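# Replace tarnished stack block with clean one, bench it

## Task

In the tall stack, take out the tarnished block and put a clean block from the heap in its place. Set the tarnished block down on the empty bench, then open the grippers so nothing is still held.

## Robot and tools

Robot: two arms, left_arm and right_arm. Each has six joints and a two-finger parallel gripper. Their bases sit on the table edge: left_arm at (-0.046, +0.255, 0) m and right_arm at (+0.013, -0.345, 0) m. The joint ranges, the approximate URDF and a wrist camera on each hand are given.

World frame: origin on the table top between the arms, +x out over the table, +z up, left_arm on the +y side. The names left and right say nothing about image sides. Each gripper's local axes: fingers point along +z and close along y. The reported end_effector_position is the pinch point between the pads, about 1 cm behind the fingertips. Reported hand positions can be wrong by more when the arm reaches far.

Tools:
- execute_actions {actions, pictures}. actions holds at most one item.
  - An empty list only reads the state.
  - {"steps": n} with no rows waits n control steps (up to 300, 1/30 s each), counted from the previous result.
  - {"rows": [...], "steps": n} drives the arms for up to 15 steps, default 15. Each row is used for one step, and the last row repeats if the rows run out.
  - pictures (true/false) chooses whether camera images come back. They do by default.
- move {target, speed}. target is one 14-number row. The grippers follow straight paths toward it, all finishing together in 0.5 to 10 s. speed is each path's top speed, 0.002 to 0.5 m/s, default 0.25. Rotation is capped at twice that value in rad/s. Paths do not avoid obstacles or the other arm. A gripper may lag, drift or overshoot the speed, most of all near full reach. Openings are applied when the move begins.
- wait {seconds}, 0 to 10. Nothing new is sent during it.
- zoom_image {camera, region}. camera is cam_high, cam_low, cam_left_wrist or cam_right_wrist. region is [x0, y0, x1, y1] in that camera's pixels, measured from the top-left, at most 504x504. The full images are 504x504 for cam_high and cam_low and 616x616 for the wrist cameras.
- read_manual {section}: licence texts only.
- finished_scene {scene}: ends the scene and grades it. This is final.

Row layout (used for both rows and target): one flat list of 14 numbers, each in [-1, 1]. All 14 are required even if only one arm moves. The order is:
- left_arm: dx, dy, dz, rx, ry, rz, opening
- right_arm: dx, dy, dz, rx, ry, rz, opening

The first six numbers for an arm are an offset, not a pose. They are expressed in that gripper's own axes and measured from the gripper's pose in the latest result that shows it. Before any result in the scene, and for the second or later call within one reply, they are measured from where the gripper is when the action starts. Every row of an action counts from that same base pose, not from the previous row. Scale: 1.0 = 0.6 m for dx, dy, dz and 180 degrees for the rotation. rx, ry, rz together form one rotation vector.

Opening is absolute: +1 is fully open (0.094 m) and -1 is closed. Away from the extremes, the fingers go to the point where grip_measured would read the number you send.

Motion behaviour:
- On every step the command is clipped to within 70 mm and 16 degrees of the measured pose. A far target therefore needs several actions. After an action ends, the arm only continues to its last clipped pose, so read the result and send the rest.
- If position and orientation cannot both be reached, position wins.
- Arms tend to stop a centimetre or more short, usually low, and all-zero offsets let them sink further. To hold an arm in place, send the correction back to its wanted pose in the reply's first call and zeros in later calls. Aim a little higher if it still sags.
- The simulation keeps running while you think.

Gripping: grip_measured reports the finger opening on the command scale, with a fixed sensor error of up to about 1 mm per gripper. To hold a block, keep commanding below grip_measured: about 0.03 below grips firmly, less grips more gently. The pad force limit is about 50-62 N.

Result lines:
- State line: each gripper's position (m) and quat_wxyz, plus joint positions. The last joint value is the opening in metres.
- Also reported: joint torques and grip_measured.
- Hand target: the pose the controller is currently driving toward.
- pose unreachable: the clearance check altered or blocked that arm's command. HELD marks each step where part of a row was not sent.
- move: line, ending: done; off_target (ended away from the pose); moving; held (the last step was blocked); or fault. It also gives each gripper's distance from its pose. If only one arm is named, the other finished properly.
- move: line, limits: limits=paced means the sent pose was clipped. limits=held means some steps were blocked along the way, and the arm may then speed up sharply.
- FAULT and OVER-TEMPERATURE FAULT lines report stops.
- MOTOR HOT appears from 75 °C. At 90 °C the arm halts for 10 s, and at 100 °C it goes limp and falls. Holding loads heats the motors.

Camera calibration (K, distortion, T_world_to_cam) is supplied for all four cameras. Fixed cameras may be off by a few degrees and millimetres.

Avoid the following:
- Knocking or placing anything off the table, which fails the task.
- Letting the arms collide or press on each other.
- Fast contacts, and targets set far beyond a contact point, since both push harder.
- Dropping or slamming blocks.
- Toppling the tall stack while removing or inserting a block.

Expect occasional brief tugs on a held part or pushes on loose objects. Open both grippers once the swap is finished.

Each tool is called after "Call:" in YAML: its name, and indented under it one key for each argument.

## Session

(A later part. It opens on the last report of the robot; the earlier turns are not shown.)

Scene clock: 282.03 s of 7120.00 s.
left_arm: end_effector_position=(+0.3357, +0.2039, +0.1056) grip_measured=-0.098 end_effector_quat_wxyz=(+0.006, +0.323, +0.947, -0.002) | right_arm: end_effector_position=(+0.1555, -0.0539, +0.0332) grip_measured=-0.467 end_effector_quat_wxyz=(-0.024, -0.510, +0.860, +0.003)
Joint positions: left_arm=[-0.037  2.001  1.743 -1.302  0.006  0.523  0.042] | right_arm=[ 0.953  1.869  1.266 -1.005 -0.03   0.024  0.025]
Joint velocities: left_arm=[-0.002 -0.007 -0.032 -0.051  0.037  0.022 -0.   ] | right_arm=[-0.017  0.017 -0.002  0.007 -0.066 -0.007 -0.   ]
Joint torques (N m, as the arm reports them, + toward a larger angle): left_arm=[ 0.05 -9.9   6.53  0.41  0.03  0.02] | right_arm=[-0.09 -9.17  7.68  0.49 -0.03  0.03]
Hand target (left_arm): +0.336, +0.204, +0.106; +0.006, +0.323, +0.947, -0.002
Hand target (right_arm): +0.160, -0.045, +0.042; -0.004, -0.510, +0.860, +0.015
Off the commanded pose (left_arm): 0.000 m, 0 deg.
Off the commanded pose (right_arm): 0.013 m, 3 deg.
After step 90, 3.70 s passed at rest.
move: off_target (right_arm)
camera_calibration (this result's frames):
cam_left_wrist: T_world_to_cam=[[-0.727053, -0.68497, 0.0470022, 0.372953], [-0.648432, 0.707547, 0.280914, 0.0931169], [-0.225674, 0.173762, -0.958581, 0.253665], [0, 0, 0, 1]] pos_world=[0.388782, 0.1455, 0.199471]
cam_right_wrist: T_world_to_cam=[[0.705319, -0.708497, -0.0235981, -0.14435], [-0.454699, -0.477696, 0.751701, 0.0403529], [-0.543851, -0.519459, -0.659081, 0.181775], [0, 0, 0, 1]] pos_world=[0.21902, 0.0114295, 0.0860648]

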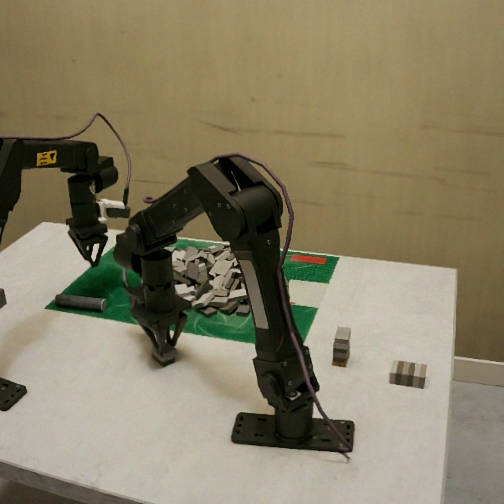

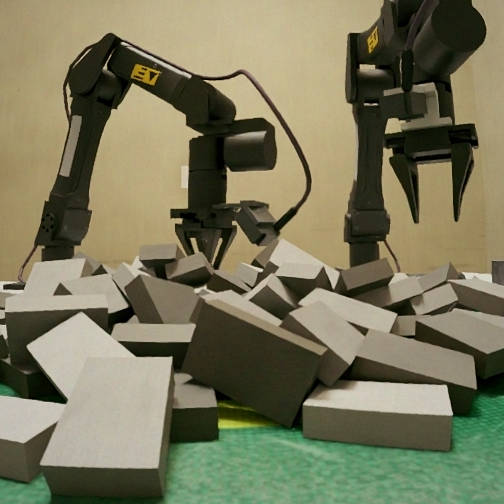

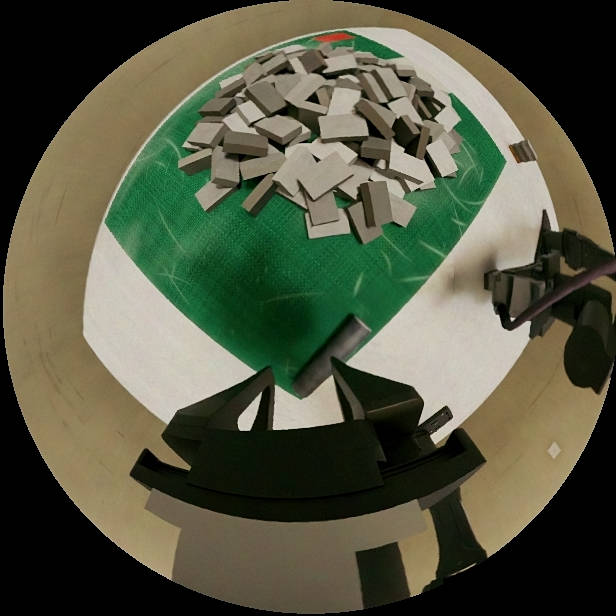

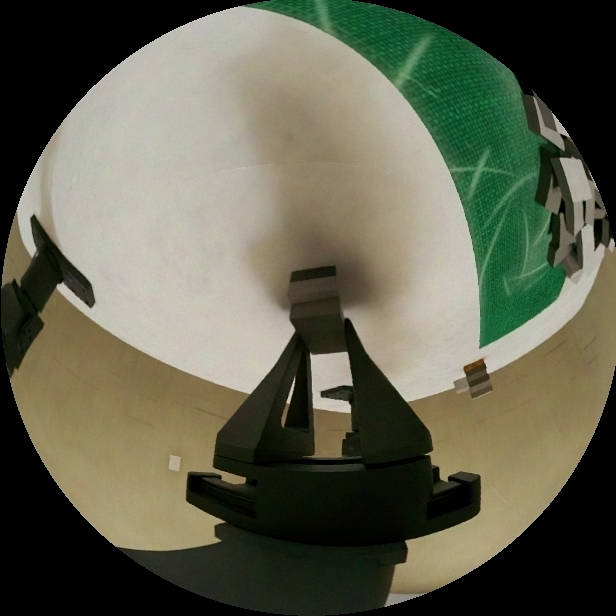

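Call:
execute_actions:
  actions:
    - {"rows":[[0,0,0,0,0,0,-0.1,-0.03,0,-0.018,0,-0.025,0,-0.5]]}

Call:
zoom_image:
  camera: "cam_right_wrist"
  region: [250,220,400,370]

Scene clock: 288.33 s of 7120.00 s.
left_arm: end_effector_position=(+0.3357, +0.2039, +0.1056) grip_measured=-0.098 end_effector_quat_wxyz=(+0.006, +0.323, +0.947, -0.002) | right_arm: end_effector_position=(+0.1555, -0.0539, +0.0332) grip_measured=-0.467 end_effector_quat_wxyz=(-0.024, -0.510, +0.860, +0.003)
Joint positions: left_arm=[-0.037  2.001  1.743 -1.302  0.006  0.523  0.042] | right_arm=[ 0.953  1.869  1.266 -1.005 -0.03   0.024  0.025]
Joint velocities: left_arm=[-0.002 -0.012 -0.007  0.066 -0.007  0.007 -0.   ] | right_arm=[ 0.007 -0.002  0.002 -0.022 -0.051  0.022 -0.   ]
Joint torques (N m, as the arm reports them, + toward a larger angle): left_arm=[ 0.06 -9.89  6.54  0.4   0.03  0.02] | right_arm=[-0.08 -9.25  8.43  0.69 -0.02  0.03]
Hand target (left_arm): +0.336, +0.204, +0.106; +0.006, +0.323, +0.947, -0.002
Hand target (right_arm): +0.164, -0.038, +0.044; +0.010, -0.510, +0.860, +0.023
Off the commanded pose (left_arm): 0.000 m, 0 deg.
Off the commanded pose (right_arm): 0.021 m, 5 deg.
Steps of this call (steps 1 to 90: nothing new was sent; then 2.80 s passed at rest; steps 91 to 105: all 15 steps of this action). Readings (end_effector_position):
91: left_arm (+0.3357, +0.2039, +0.1056) | right_arm (+0.1555, -0.0539, +0.0332)
92: left_arm (+0.3357, +0.2039, +0.1056) | right_arm (+0.1555, -0.0539, +0.0332)
94: left_arm (+0.3357, +0.2039, +0.1056) | right_arm (+0.1555, -0.0539, +0.0332)
98: left_arm (+0.3357, +0.2039, +0.1056) | right_arm (+0.1555, -0.0539, +0.0332)
105: the state above
camera_calibration (this result's frames):
cam_left_wrist: T_world_to_cam=[[-0.727053, -0.68497, 0.0470022, 0.372953], [-0.648432, 0.707547, 0.280914, 0.0931169], [-0.225674, 0.173762, -0.958581, 0.253665], [0, 0, 0, 1]] pos_world=[0.388782, 0.1455, 0.199471]
cam_right_wrist: T_world_to_cam=[[0.705319, -0.708497, -0.0235981, -0.14435], [-0.454699, -0.477696, 0.751701, 0.0403529], [-0.543851, -0.519459, -0.659081, 0.181775], [0, 0, 0, 1]] pos_world=[0.21902, 0.0114295, 0.0860648]

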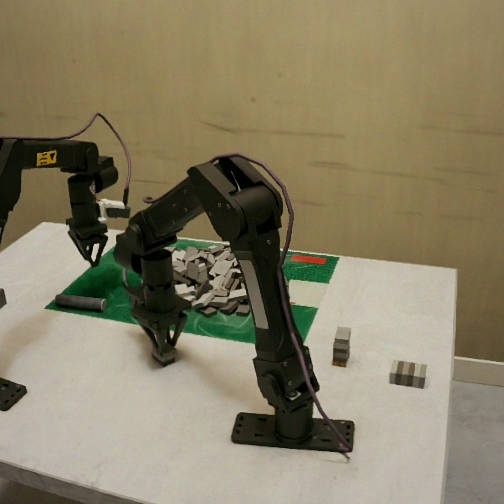

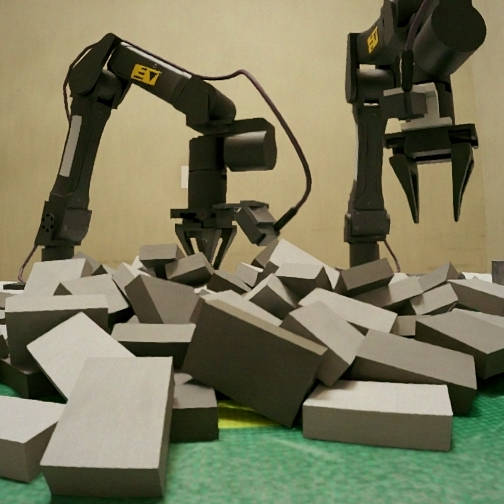

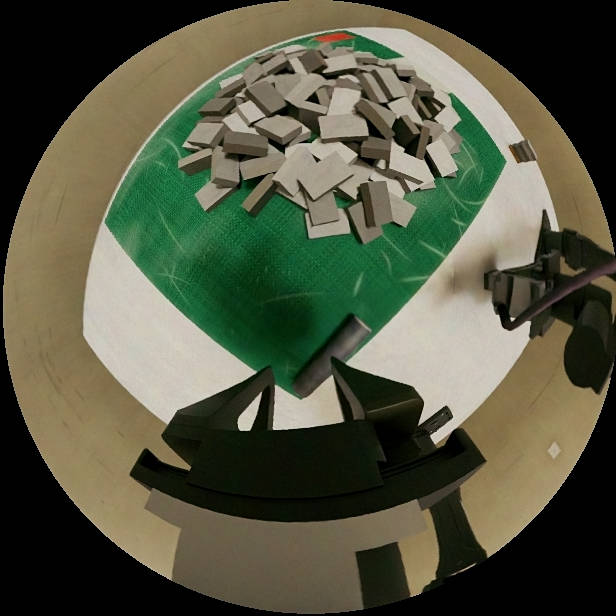

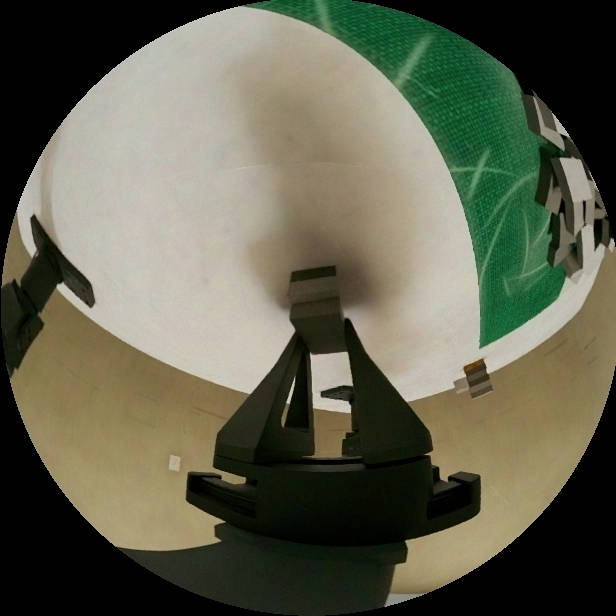

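Region (250, 220, 400, 370) of cam_right_wrist's 616x616 image, scaled by 3.360, with more detail than that image has.

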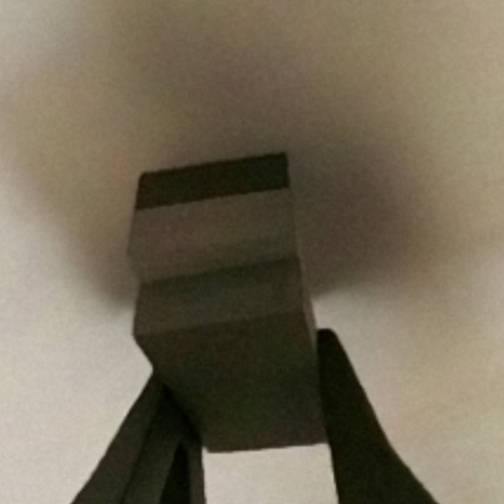

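Call:
execute_actions:
  actions:
    - {"rows":[[0,0,0,0,0,0,-0.1,-0.028,0,-0.03,0,-0.025,0,-0.5]]}
  pictures: false

Scene clock: 292.63 s of 7120.00 s.
left_arm: end_effector_position=(+0.3357, +0.2039, +0.1056) grip_measured=-0.098 end_effector_quat_wxyz=(+0.006, +0.323, +0.947, -0.002) | right_arm: end_effector_position=(+0.1555, -0.0539, +0.0332) grip_measured=-0.467 end_effector_quat_wxyz=(-0.024, -0.510, +0.860, +0.003)
Joint positions: left_arm=[-0.037  2.001  1.743 -1.302  0.006  0.523  0.042] | right_arm=[ 0.953  1.869  1.266 -1.005 -0.03   0.024  0.025]
Joint velocities: left_arm=[-0.002  0.012 -0.007  0.037 -0.007  0.095 -0.001] | right_arm=[ 0.002 -0.002 -0.007 -0.022  0.037 -0.022  0.001]
Joint torques (N m, as the arm reports them, + toward a larger angle): left_arm=[ 0.04 -9.88  6.54  0.41  0.03  0.02] | right_arm=[ -0.16 -10.15   9.62   0.45  -0.04   0.03]
Hand target (left_arm): +0.336, +0.204, +0.106; +0.006, +0.323, +0.947, -0.002
Hand target (right_arm): +0.164, -0.039, +0.051; +0.010, -0.510, +0.860, +0.023
Off the commanded pose (left_arm): 0.000 m, 0 deg.
Off the commanded pose (right_arm): 0.025 m, 5 deg.
Steps of this call (steps 1 to 90: nothing new was sent; then 0.80 s passed at rest; steps 91 to 105: all 15 steps of this action). Readings (end_effector_position):
91: left_arm (+0.3357, +0.2039, +0.1056) | right_arm (+0.1555, -0.0539, +0.0332)
92: left_arm (+0.3357, +0.2039, +0.1056) | right_arm (+0.1555, -0.0539, +0.0332)
94: left_arm (+0.3357, +0.2039, +0.1056) | right_arm (+0.1555, -0.0539, +0.0332)
98: left_arm (+0.3357, +0.2039, +0.1056) | right_arm (+0.1555, -0.0539, +0.0332)
105: the state above

Call:
execute_actions:
  actions:
    - {"rows":[[0,0,0,0,0,0,-0.1,-0.032,0,-0.034,0,-0.028,0,-0.5]]}
  pictures: false

Scene clock: 298.47 s of 7120.00 s.
left_arm: end_effector_position=(+0.3357, +0.2039, +0.1056) grip_measured=-0.098 end_effector_quat_wxyz=(+0.006, +0.323, +0.947, -0.002) | right_arm: end_effector_position=(+0.1573, -0.0505, +0.0358) grip_measured=-0.467 end_effector_quat_wxyz=(-0.019, -0.511, +0.860, +0.006)
Joint positions: left_arm=[-0.037  2.001  1.743 -1.302  0.006  0.523  0.042] | right_arm=[ 0.953  1.869  1.277 -1.005 -0.03   0.024  0.025]
Joint velocities: left_arm=[-0.022  0.007 -0.002 -0.125  0.037 -0.022  0.   ] | right_arm=[-0.007 -0.007 -0.002 -0.022  0.037  0.007 -0.001]
Joint torques (N m, as the arm reports them, + toward a larger angle): left_arm=[ 0.06 -9.87  6.52  0.42  0.03  0.02] | right_arm=[ -0.17 -10.3    9.32   0.49  -0.03   0.03]
Hand target (left_arm): +0.336, +0.204, +0.106; +0.006, +0.323, +0.947, -0.002
Hand target (right_arm): +0.165, -0.037, +0.053; +0.014, -0.510, +0.860, +0.026
Off the commanded pose (left_arm): 0.000 m, 0 deg.
Off the commanded pose (right_arm): 0.023 m, 4 deg.
Steps of this call (steps 1 to 90: nothing new was sent; then 2.33 s passed at rest; steps 91 to 105: all 15 steps of this action). Readings (end_effector_position):
91: left_arm (+0.3357, +0.2039, +0.1056) | right_arm (+0.1557, -0.0535, +0.0337)
92: left_arm (+0.3357, +0.2039, +0.1056) | right_arm (+0.1561, -0.0527, +0.0342)
94: left_arm (+0.3357, +0.2039, +0.1056) | right_arm (+0.1568, -0.0514, +0.0352)
98: left_arm (+0.3357, +0.2039, +0.1056) | right_arm (+0.1573, -0.0505, +0.0358)
105: the state above

Call:
execute_actions:
  actions:
    - {"rows":[[0,0,0,0,0,0,-0.1,-0.006,0,0.008,0,0.004,0,-0.5]]}

Call:
zoom_image:
  camera: "cam_right_wrist"
  region: [250,220,400,370]

Scene clock: 304.40 s of 7120.00 s.
left_arm: end_effector_position=(+0.3357, +0.2039, +0.1056) grip_measured=-0.098 end_effector_quat_wxyz=(+0.006, +0.323, +0.947, -0.002) | right_arm: end_effector_position=(+0.1569, -0.0510, +0.0329) grip_measured=-0.467 end_effector_quat_wxyz=(-0.024, -0.510, +0.860, +0.003)
Joint positions: left_arm=[-0.037  2.001  1.743 -1.302  0.006  0.523  0.042] | right_arm=[ 0.953  1.882  1.281 -1.008 -0.031  0.024  0.025]
Joint velocities: left_arm=[ 0.002 -0.007  0.017 -0.022 -0.007 -0.037  0.   ] | right_arm=[-0.017 -0.007 -0.012  0.007 -0.007  0.051  0.001]
Joint torques (N m, as the arm reports them, + toward a larger angle): left_arm=[ 0.07 -9.85  6.53  0.41  0.02  0.02] | right_arm=[-0.02 -6.68  7.95  0.35 -0.05  0.02]
Hand target (left_arm): +0.336, +0.204, +0.106; +0.006, +0.323, +0.947, -0.002
Hand target (right_arm): +0.159, -0.047, +0.031; -0.024, -0.511, +0.859, +0.003
Off the commanded pose (left_arm): 0.000 m, 0 deg.
Off the commanded pose (right_arm): 0.005 m, 0 deg.
Steps of this call (steps 1 to 90: nothing new was sent; then 2.43 s passed at rest; steps 91 to 105: all 15 steps of this action). Readings (end_effector_position):
91: left_arm (+0.3357, +0.2039, +0.1056) | right_arm (+0.1571, -0.0508, +0.0350)
92: left_arm (+0.3357, +0.2039, +0.1056) | right_arm (+0.1570, -0.0510, +0.0337)
94: left_arm (+0.3357, +0.2039, +0.1056) | right_arm (+0.1569, -0.0510, +0.0329)
98: left_arm (+0.3357, +0.2039, +0.1056) | right_arm (+0.1569, -0.0510, +0.0329)
105: the state above
camera_calibration (this result's frames):
cam_left_wrist: T_world_to_cam=[[-0.727053, -0.68497, 0.0470022, 0.372953], [-0.648432, 0.707547, 0.280914, 0.0931169], [-0.225674, 0.173762, -0.958581, 0.253665], [0, 0, 0, 1]] pos_world=[0.388782, 0.1455, 0.199471]
cam_right_wrist: T_world_to_cam=[[0.705274, -0.708525, -0.0240878, -0.143215], [-0.453941, -0.477435, 0.752326, 0.0425052], [-0.544542, -0.519661, -0.658351, 0.183868], [0, 0, 0, 1]] pos_world=[0.220425, 0.0143715, 0.0856225]

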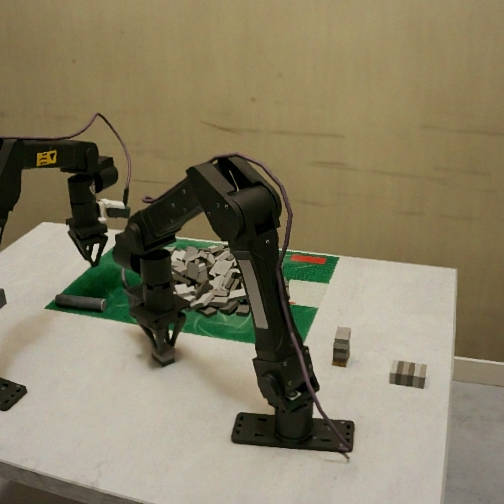

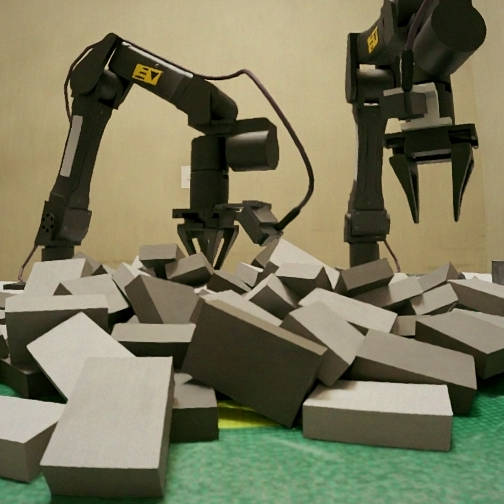

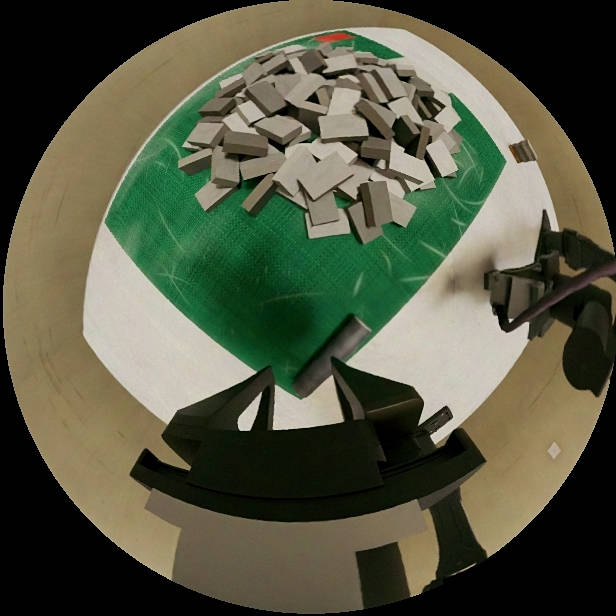

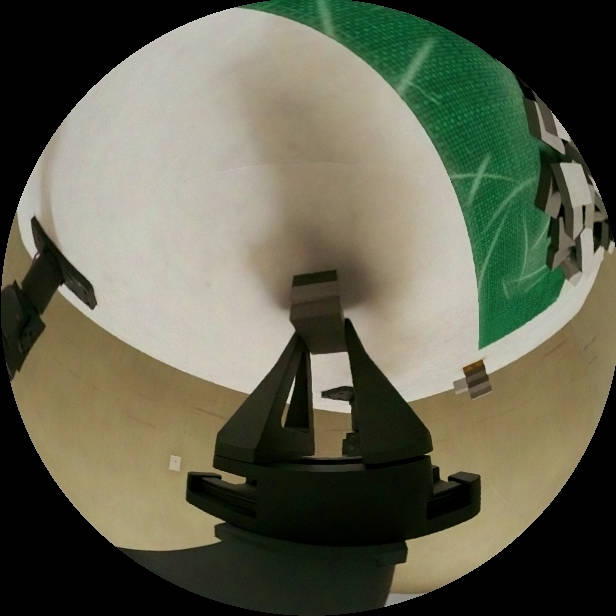

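Region (250, 220, 400, 370) of cam_right_wrist's 616x616 image, scaled by 3.360, with more detail than that image has.

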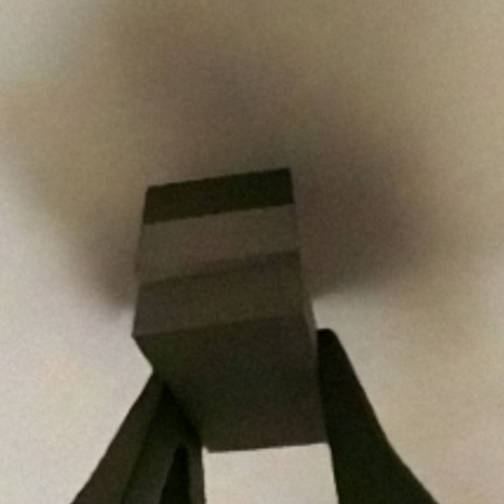

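Call:
move:
  target: [0,0,0,0,0,0,-0.1, 0,0,-0.004,0,0,0,0]

Call:
move:
  target: [0,0,0,0,0,0,-0.1, 0,0,-0.14,0.01,-0.02,0,0]
  speed: 0.15

Call:
move:
  target: [0,0,0,0,0,0,-0.1, 0.413,-0.415,-0.02,0,0,0.332,0]
  speed: 0.25

Scene clock: 312.03 s of 7120.00 s.
left_arm: end_effector_position=(+0.3357, +0.2039, +0.1056) grip_measured=-0.098 end_effector_quat_wxyz=(+0.006, +0.323, +0.947, -0.002) | right_arm: end_effector_position=(+0.1569, -0.0510, +0.0329) grip_measured=-0.001 end_effector_quat_wxyz=(-0.024, -0.510, +0.860, +0.003)
Joint positions: left_arm=[-0.037  2.001  1.743 -1.302  0.006  0.523  0.042] | right_arm=[ 0.953  1.882  1.281 -1.008 -0.031  0.024  0.047]
Joint velocities: left_arm=[ 0.002  0.002 -0.002 -0.095  0.066 -0.022  0.001] | right_arm=[-0.012 -0.002 -0.002  0.051 -0.022 -0.066 -0.   ]
Joint torques (N m, as the arm reports them, + toward a larger angle): left_arm=[ 0.06 -9.88  6.56  0.41  0.02  0.02] | right_arm=[-0.03 -8.27  7.1   0.22 -0.05  0.02]
Hand target (left_arm): +0.336, +0.204, +0.106; +0.006, +0.323, +0.947, -0.002
Hand target (right_arm): +0.157, -0.051, +0.035; -0.024, -0.510, +0.860, +0.003
Off the commanded pose (left_arm): 0.000 m, 0 deg.
Off the commanded pose (right_arm): 0.002 m, 0 deg.
After step 90, 3.93 s passed at rest.
move: done
camera_calibration (this result's frames):
cam_left_wrist: T_world_to_cam=[[-0.727053, -0.68497, 0.0470022, 0.372953], [-0.648432, 0.707547, 0.280914, 0.0931169], [-0.225674, 0.173762, -0.958581, 0.253665], [0, 0, 0, 1]] pos_world=[0.388782, 0.1455, 0.199471]
cam_right_wrist: T_world_to_cam=[[0.705274, -0.708525, -0.0240878, -0.143215], [-0.453941, -0.477435, 0.752326, 0.0425052], [-0.544542, -0.519661, -0.658351, 0.183868], [0, 0, 0, 1]] pos_world=[0.220425, 0.0143715, 0.0856225]

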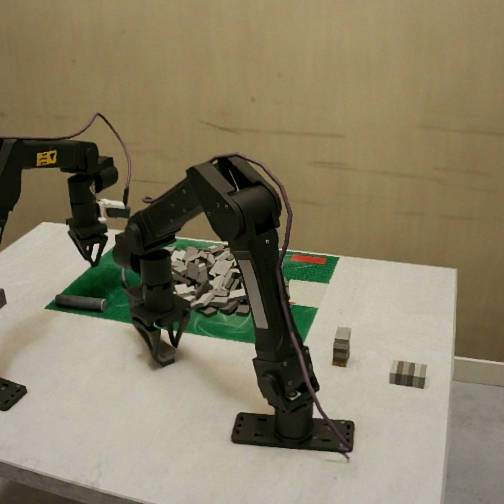

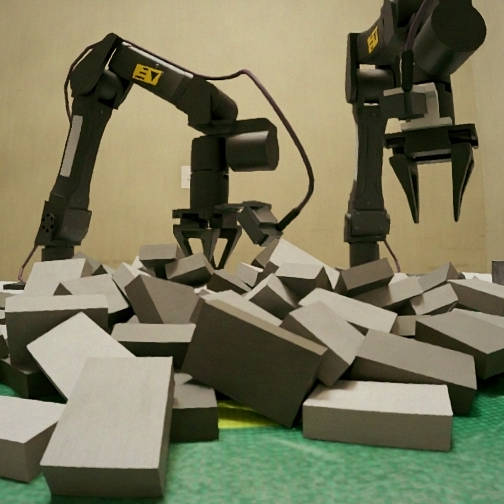

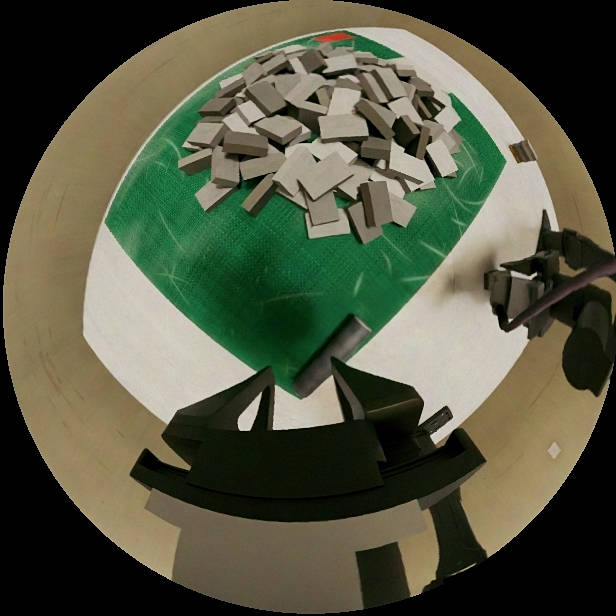

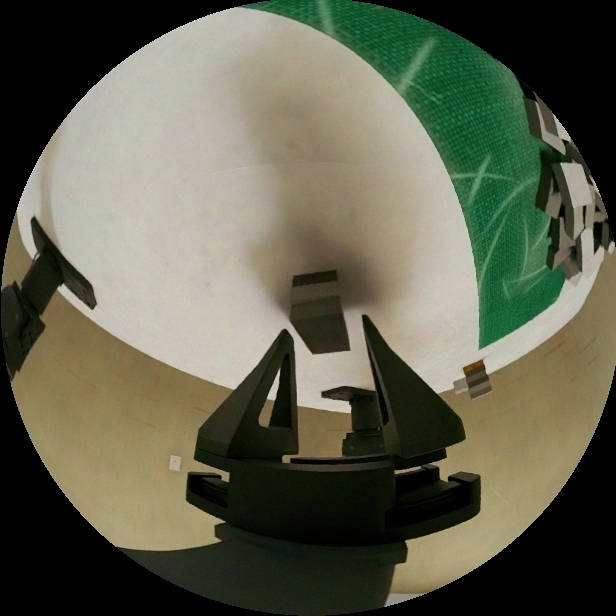

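Scene clock: 313.20 s of 7120.00 s.
left_arm: end_effector_position=(+0.3357, +0.2039, +0.1056) grip_measured=-0.098 end_effector_quat_wxyz=(+0.006, +0.323, +0.947, -0.002) | right_arm: end_effector_position=(+0.1604, -0.0535, +0.1039) grip_measured=-0.001 end_effector_quat_wxyz=(-0.006, -0.510, +0.860, +0.000)
Joint positions: left_arm=[-0.037  2.001  1.743 -1.302  0.006  0.523  0.042] | right_arm=[ 0.953  1.793  1.458 -1.246 -0.007  0.027  0.047]
Joint velocities: left_arm=[ 0.002  0.027 -0.007  0.051  0.022  0.051  0.   ] | right_arm=[ 0.002 -0.007 -0.002 -0.066  0.022  0.022 -0.001]
Joint torques (N m, as the arm reports them, + toward a larger angle): left_arm=[ 0.07 -9.88  6.57  0.41  0.03  0.02] | right_arm=[ 0.58 -9.26  9.19  0.28  0.06  0.08]
Hand target (left_arm): +0.336, +0.204, +0.106; +0.006, +0.323, +0.947, -0.002
Hand target (right_arm): +0.161, -0.050, +0.117; +0.011, -0.510, +0.860, +0.006
Off the commanded pose (left_arm): 0.000 m, 0 deg.
Off the commanded pose (right_arm): 0.013 m, 2 deg.
move: off_target (right_arm)
camera_calibration (this result's frames):
cam_left_wrist: T_world_to_cam=[[-0.727053, -0.68497, 0.0470022, 0.372953], [-0.648432, 0.707547, 0.280914, 0.0931169], [-0.225674, 0.173762, -0.958581, 0.253665], [0, 0, 0, 1]] pos_world=[0.388782, 0.1455, 0.199471]
cam_right_wrist: T_world_to_cam=[[0.704368, -0.709768, -0.00977249, -0.147182], [-0.48024, -0.486633, 0.729766, -0.00450329], [-0.52272, -0.50933, -0.683627, 0.230944], [0, 0, 0, 1]] pos_world=[0.222226, 0.0109706, 0.159728]

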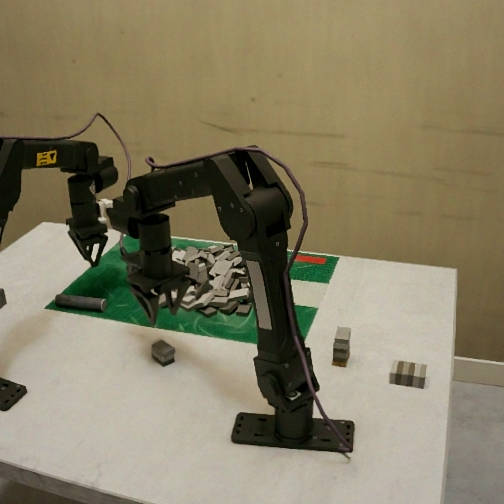

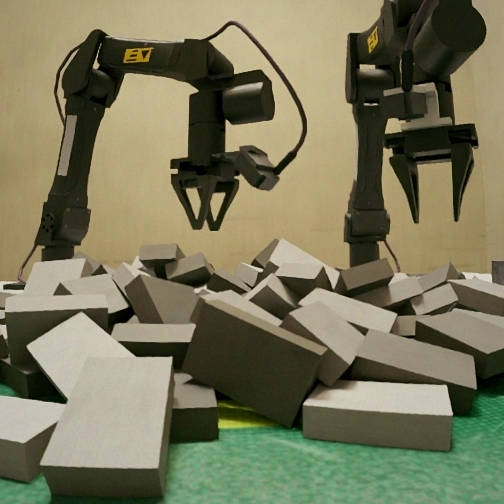

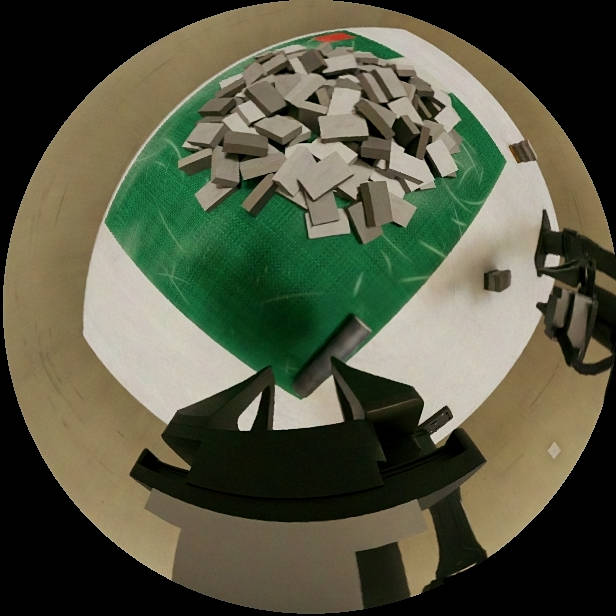

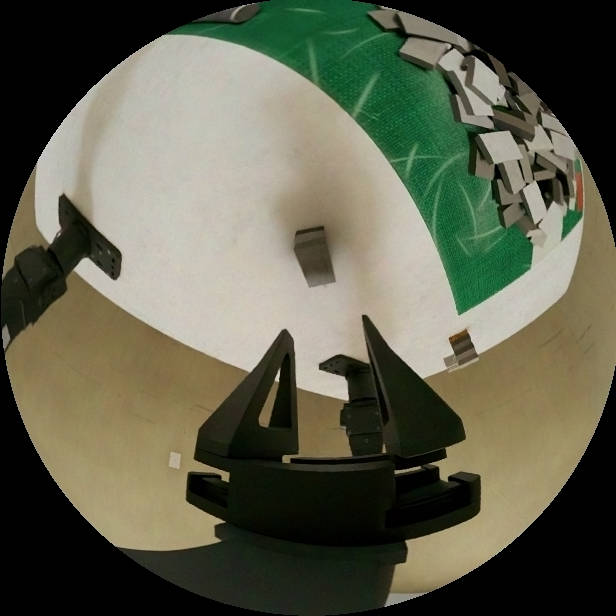

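Scene clock: 315.67 s of 7120.00 s.
left_arm: end_effector_position=(+0.3357, +0.2039, +0.1056) grip_measured=-0.098 end_effector_quat_wxyz=(+0.006, +0.323, +0.947, -0.002) | right_arm: end_effector_position=(+0.2573, -0.3913, +0.1109) grip_measured=-0.001 end_effector_quat_wxyz=(-0.016, -0.012, +1.000, -0.002)
Joint positions: left_arm=[-0.037  2.001  1.743 -1.302  0.006  0.523  0.042] | right_arm=[-0.327  1.514  1.182 -1.27   0.011 -0.207  0.047]
Joint velocities: left_arm=[-0.017  0.017  0.007 -0.037  0.051  0.022  0.001] | right_arm=[-0.017 -0.002 -0.007  0.037 -0.022 -0.095 -0.002]
Joint torques (N m, as the arm reports them, + toward a larger angle): left_arm=[ 0.06 -9.9   6.54  0.42  0.02  0.02] | right_arm=[-0.62 -4.93  9.59  0.28 -0.01 -0.07]
Hand target (left_arm): +0.336, +0.204, +0.106; +0.006, +0.323, +0.947, -0.002
Hand target (right_arm): +0.263, -0.394, +0.117; -0.007, -0.013, +1.000, -0.004
Off the commanded pose (left_arm): 0.000 m, 0 deg.
Off the commanded pose (right_arm): 0.006 m, 1 deg.
move: done
camera_calibration (this result's frames):
cam_left_wrist: T_world_to_cam=[[-0.727053, -0.68497, 0.0470022, 0.372953], [-0.648432, 0.707547, 0.280914, 0.0931169], [-0.225674, 0.173762, -0.958581, 0.253665], [0, 0, 0, 1]] pos_world=[0.388782, 0.1455, 0.199471]
cam_right_wrist: T_world_to_cam=[[-0.26105, -0.965299, 0.0071231, -0.308618], [-0.645851, 0.180135, 0.741909, 0.174748], [-0.717447, 0.189075, -0.670463, 0.4362], [0, 0, 0, 1]] pos_world=[0.345246, -0.411861, 0.165007]

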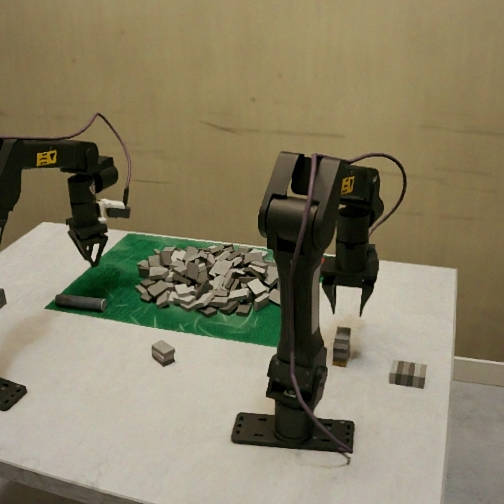

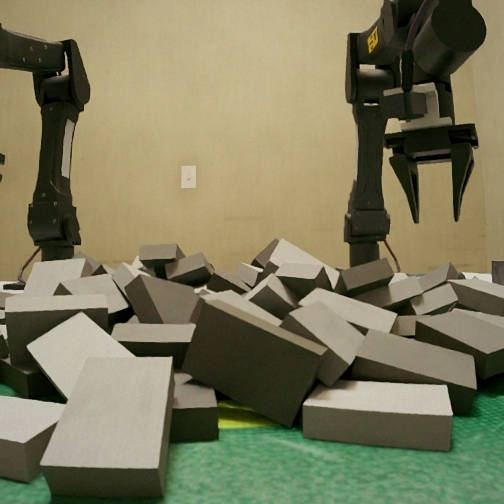

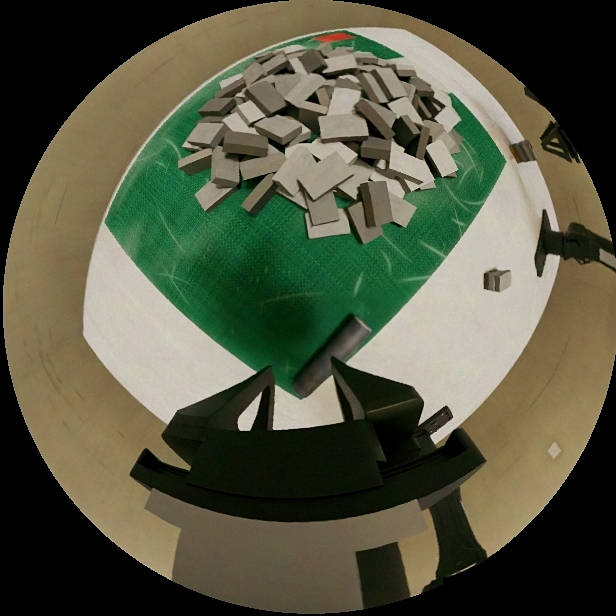

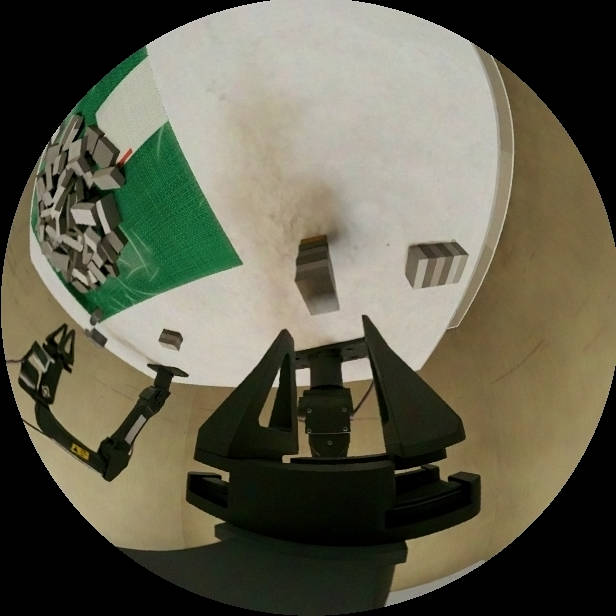

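Target z≈0.026.

Call:
move:
  target: [0,0,0,0,0,0,-0.1, 0,0.013,0.14,0,0,0,0]
  speed: 0.07

Call:
zoom_image:
  camera: "cam_high"
  region: [300,300,400,380]

Scene clock: 322.30 s of 7120.00 s.
left_arm: end_effector_position=(+0.3357, +0.2039, +0.1056) grip_measured=-0.098 end_effector_quat_wxyz=(+0.006, +0.323, +0.947, -0.002) | right_arm: end_effector_position=(+0.2501, -0.3861, +0.0285) grip_measured=-0.001 end_effector_quat_wxyz=(-0.023, -0.009, +1.000, -0.001)
Joint positions: left_arm=[-0.037  2.001  1.743 -1.302  0.006  0.523  0.042] | right_arm=[-0.311  1.582  0.908 -0.942  0.011 -0.186  0.047]
Joint velocities: left_arm=[ 0.002 -0.007  0.017  0.007  0.022  0.051  0.   ] | right_arm=[ 0.017  0.007 -0.012  0.051  0.007  0.022 -0.   ]
Joint torques (N m, as the arm reports them, + toward a larger angle): left_arm=[ 0.06 -9.87  6.53  0.42  0.03  0.01] | right_arm=[ 0.82 -5.04  6.11  0.55 -0.03  0.12]
Hand target (left_arm): +0.336, +0.204, +0.106; +0.006, +0.323, +0.947, -0.002
Hand target (right_arm): +0.254, -0.383, +0.027; -0.016, -0.012, +1.000, -0.002
Off the commanded pose (left_arm): 0.000 m, 0 deg.
Off the commanded pose (right_arm): 0.005 m, 1 deg.
After step 90, 1.87 s passed at rest.
move: done
camera_calibration (this result's frames):
cam_left_wrist: T_world_to_cam=[[-0.727053, -0.68497, 0.0470022, 0.372953], [-0.648432, 0.707547, 0.280914, 0.0931169], [-0.225674, 0.173762, -0.958581, 0.253665], [0, 0, 0, 1]] pos_world=[0.388782, 0.1455, 0.199471]
cam_right_wrist: T_world_to_cam=[[-0.265703, -0.964011, 0.00921154, -0.303234], [-0.634362, 0.182023, 0.7513, 0.227907], [-0.725939, 0.193779, -0.659896, 0.378478], [0, 0, 0, 1]] pos_world=[0.338757, -0.407146, 0.081323]

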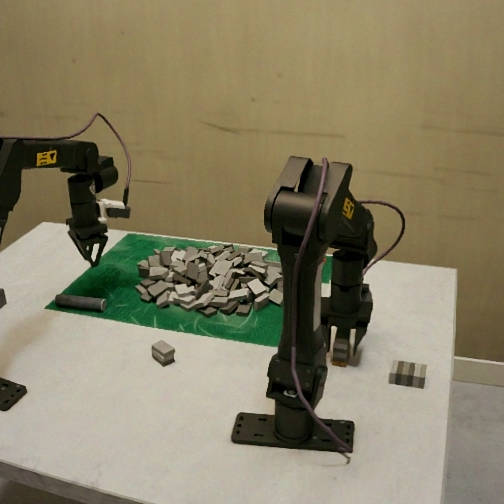

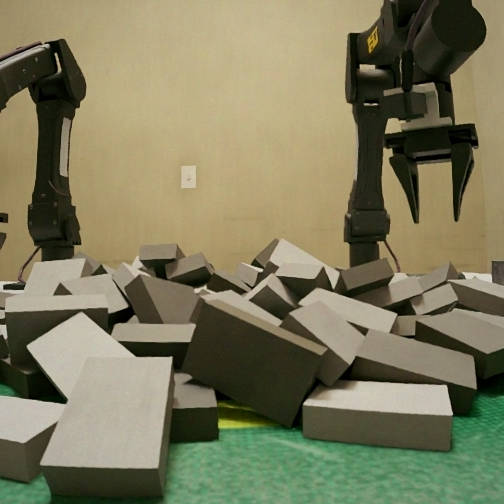

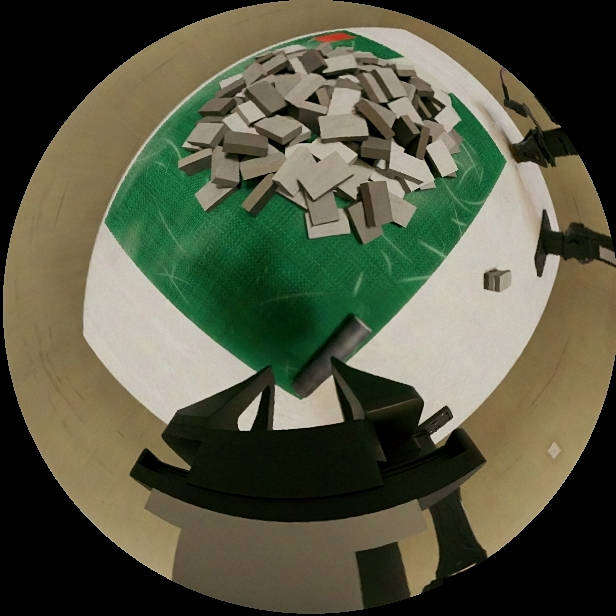

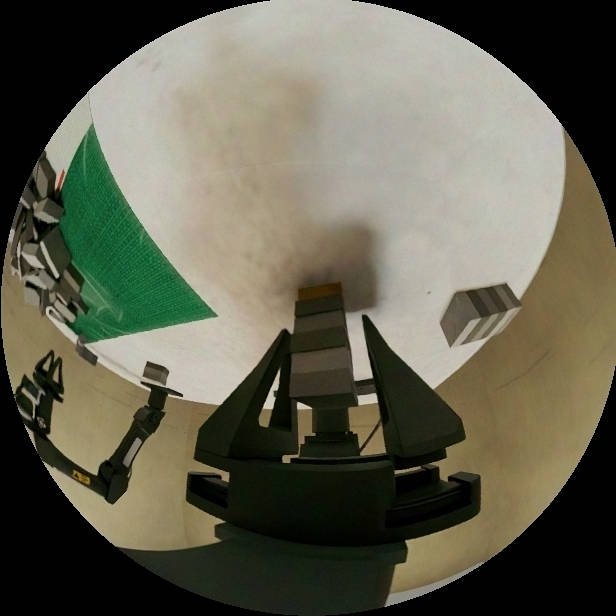

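Region (300, 300, 400, 380) of cam_high's 504x504 image, scaled by 5.040, with more detail than that image has; it fills the top 403 rows of this view, and the rest is white.

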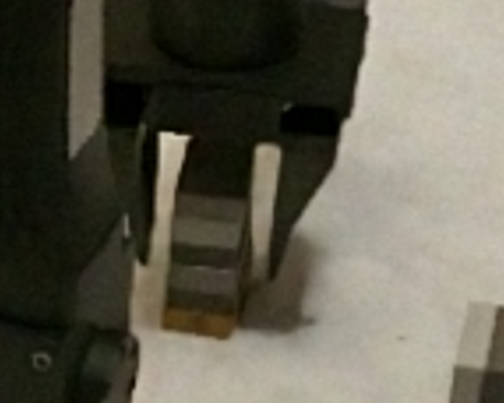

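Call:
execute_actions:
  actions:
    - {"rows":[[0,0,0,0,0,0,-0.1,-0.006,0,0.008,0,-0.004,0,-0.3]]}
  pictures: false

Scene clock: 327.17 s of 7120.00 s.
left_arm: end_effector_position=(+0.3357, +0.2039, +0.1056) grip_measured=-0.098 end_effector_quat_wxyz=(+0.006, +0.323, +0.947, -0.002) | right_arm: end_effector_position=(+0.2508, -0.3862, +0.0268) grip_measured=-0.299 end_effector_quat_wxyz=(-0.020, -0.009, +1.000, -0.002)
Joint positions: left_arm=[-0.037  2.001  1.743 -1.302  0.006  0.523  0.042] | right_arm=[-0.311  1.582  0.901 -0.93   0.011 -0.186  0.033]
Joint velocities: left_arm=[-0.002 -0.017  0.012 -0.007  0.007  0.022 -0.   ] | right_arm=[-0.002 -0.002 -0.002  0.066  0.007  0.022 -0.   ]
Joint torques (N m, as the arm reports them, + toward a larger angle): left_arm=[ 0.05 -9.88  6.55  0.42  0.03  0.02] | right_arm=[ 0.05 -4.7   5.97  0.49 -0.05  0.02]
Hand target (left_arm): +0.336, +0.204, +0.106; +0.006, +0.323, +0.947, -0.002
Hand target (right_arm): +0.253, -0.386, +0.024; -0.017, -0.009, +1.000, -0.001
Off the commanded pose (left_arm): 0.000 m, 0 deg.
Off the commanded pose (right_arm): 0.004 m, 0 deg.
Steps of this call (steps 1 to 90: nothing new was sent; then 1.37 s passed at rest; steps 91 to 105: all 15 steps of this action). Readings (end_effector_position):
91: left_arm (+0.3357, +0.2039, +0.1056) | right_arm (+0.2505, -0.3861, +0.0284)
92: left_arm (+0.3357, +0.2039, +0.1056) | right_arm (+0.2508, -0.3862, +0.0280)
94: left_arm (+0.3357, +0.2039, +0.1056) | right_arm (+0.2505, -0.3861, +0.0273)
98: left_arm (+0.3357, +0.2039, +0.1056) | right_arm (+0.2502, -0.3861, +0.0269)
105: the state above

Call:
execute_actions:
  actions:
    - {"rows":[[0,0,0,0,0,0,-0.1,-0.004,0,0.008,0,-0.002,0,-0.3]]}
  pictures: false

Scene clock: 331.50 s of 7120.00 s.
left_arm: end_effector_position=(+0.3357, +0.2039, +0.1056) grip_measured=-0.098 end_effector_quat_wxyz=(+0.006, +0.323, +0.947, -0.002) | right_arm: end_effector_position=(+0.2525, -0.3865, +0.0268) grip_measured=-0.299 end_effector_quat_wxyz=(-0.017, -0.009, +1.000, -0.002)
Joint positions: left_arm=[-0.037  2.001  1.743 -1.302  0.006  0.523  0.042] | right_arm=[-0.311  1.582  0.901 -0.923  0.011 -0.186  0.033]
Joint velocities: left_arm=[ 0.002  0.002 -0.002  0.022 -0.037 -0.051 -0.001] | right_arm=[-0.017 -0.007  0.002  0.095 -0.022  0.022  0.   ]
Joint torques (N m, as the arm reports them, + toward a larger angle): left_arm=[ 0.05 -9.86  6.53  0.41  0.02  0.01] | right_arm=[ 0.06 -4.59  5.47  0.54 -0.04  0.02]
Hand target (left_arm): +0.336, +0.204, +0.106; +0.006, +0.323, +0.947, -0.002
Hand target (right_arm): +0.253, -0.386, +0.022; -0.017, -0.009, +1.000, -0.002
Off the commanded pose (left_arm): 0.000 m, 0 deg.
Off the commanded pose (right_arm): 0.005 m, 0 deg.
Steps of this call (steps 1 to 90: nothing new was sent; then 0.83 s passed at rest; steps 91 to 105: all 15 steps of this action). Readings (end_effector_position):
91: left_arm (+0.3357, +0.2039, +0.1056) | right_arm (+0.2511, -0.3862, +0.0268)
92: left_arm (+0.3357, +0.2039, +0.1056) | right_arm (+0.2513, -0.3863, +0.0268)
94: left_arm (+0.3357, +0.2039, +0.1056) | right_arm (+0.2518, -0.3864, +0.0268)
98: left_arm (+0.3357, +0.2039, +0.1056) | right_arm (+0.2523, -0.3864, +0.0268)
105: the state above

Call:
execute_actions:
  actions:
    - {"rows":[[0,0,0,0,0,0,-0.1,0,0,0.01,0,0.003,0,-0.3]]}
  pictures: false

Scene clock: 335.20 s of 7120.00 s.
left_arm: end_effector_position=(+0.3357, +0.2039, +0.1056) grip_measured=-0.098 end_effector_quat_wxyz=(+0.006, +0.323, +0.947, -0.002) | right_arm: end_effector_position=(+0.2513, -0.3863, +0.0236) grip_measured=-0.299 end_effector_quat_wxyz=(-0.024, -0.009, +1.000, -0.001)
Joint positions: left_arm=[-0.037  2.001  1.743 -1.302  0.006  0.523  0.042] | right_arm=[-0.311  1.596  0.901 -0.922  0.011 -0.186  0.033]
Joint velocities: left_arm=[-0.012 -0.007  0.002 -0.007  0.037 -0.007 -0.   ] | right_arm=[ 0.022 -0.007 -0.002  0.037  0.022 -0.022  0.001]
Joint torques (N m, as the arm reports them, + toward a larger angle): left_arm=[ 0.07 -9.9   6.54  0.4   0.03  0.01] | right_arm=[ 0.04 -5.05  5.64  0.46  0.    0.04]
Hand target (left_arm): +0.336, +0.204, +0.106; +0.006, +0.323, +0.947, -0.002
Hand target (right_arm): +0.252, -0.386, +0.021; -0.022, -0.009, +1.000, -0.003
Off the commanded pose (left_arm): 0.000 m, 0 deg.
Off the commanded pose (right_arm): 0.003 m, 0 deg.
Steps of this call (steps 1 to 90: nothing new was sent; then 0.20 s passed at rest; steps 91 to 105: all 15 steps of this action). Readings (end_effector_position):
91: left_arm (+0.3357, +0.2039, +0.1056) | right_arm (+0.2524, -0.3864, +0.0265)
92: left_arm (+0.3357, +0.2039, +0.1056) | right_arm (+0.2523, -0.3864, +0.0259)
94: left_arm (+0.3357, +0.2039, +0.1056) | right_arm (+0.2517, -0.3863, +0.0245)
98: left_arm (+0.3357, +0.2039, +0.1056) | right_arm (+0.2513, -0.3863, +0.0236)
105: the state above


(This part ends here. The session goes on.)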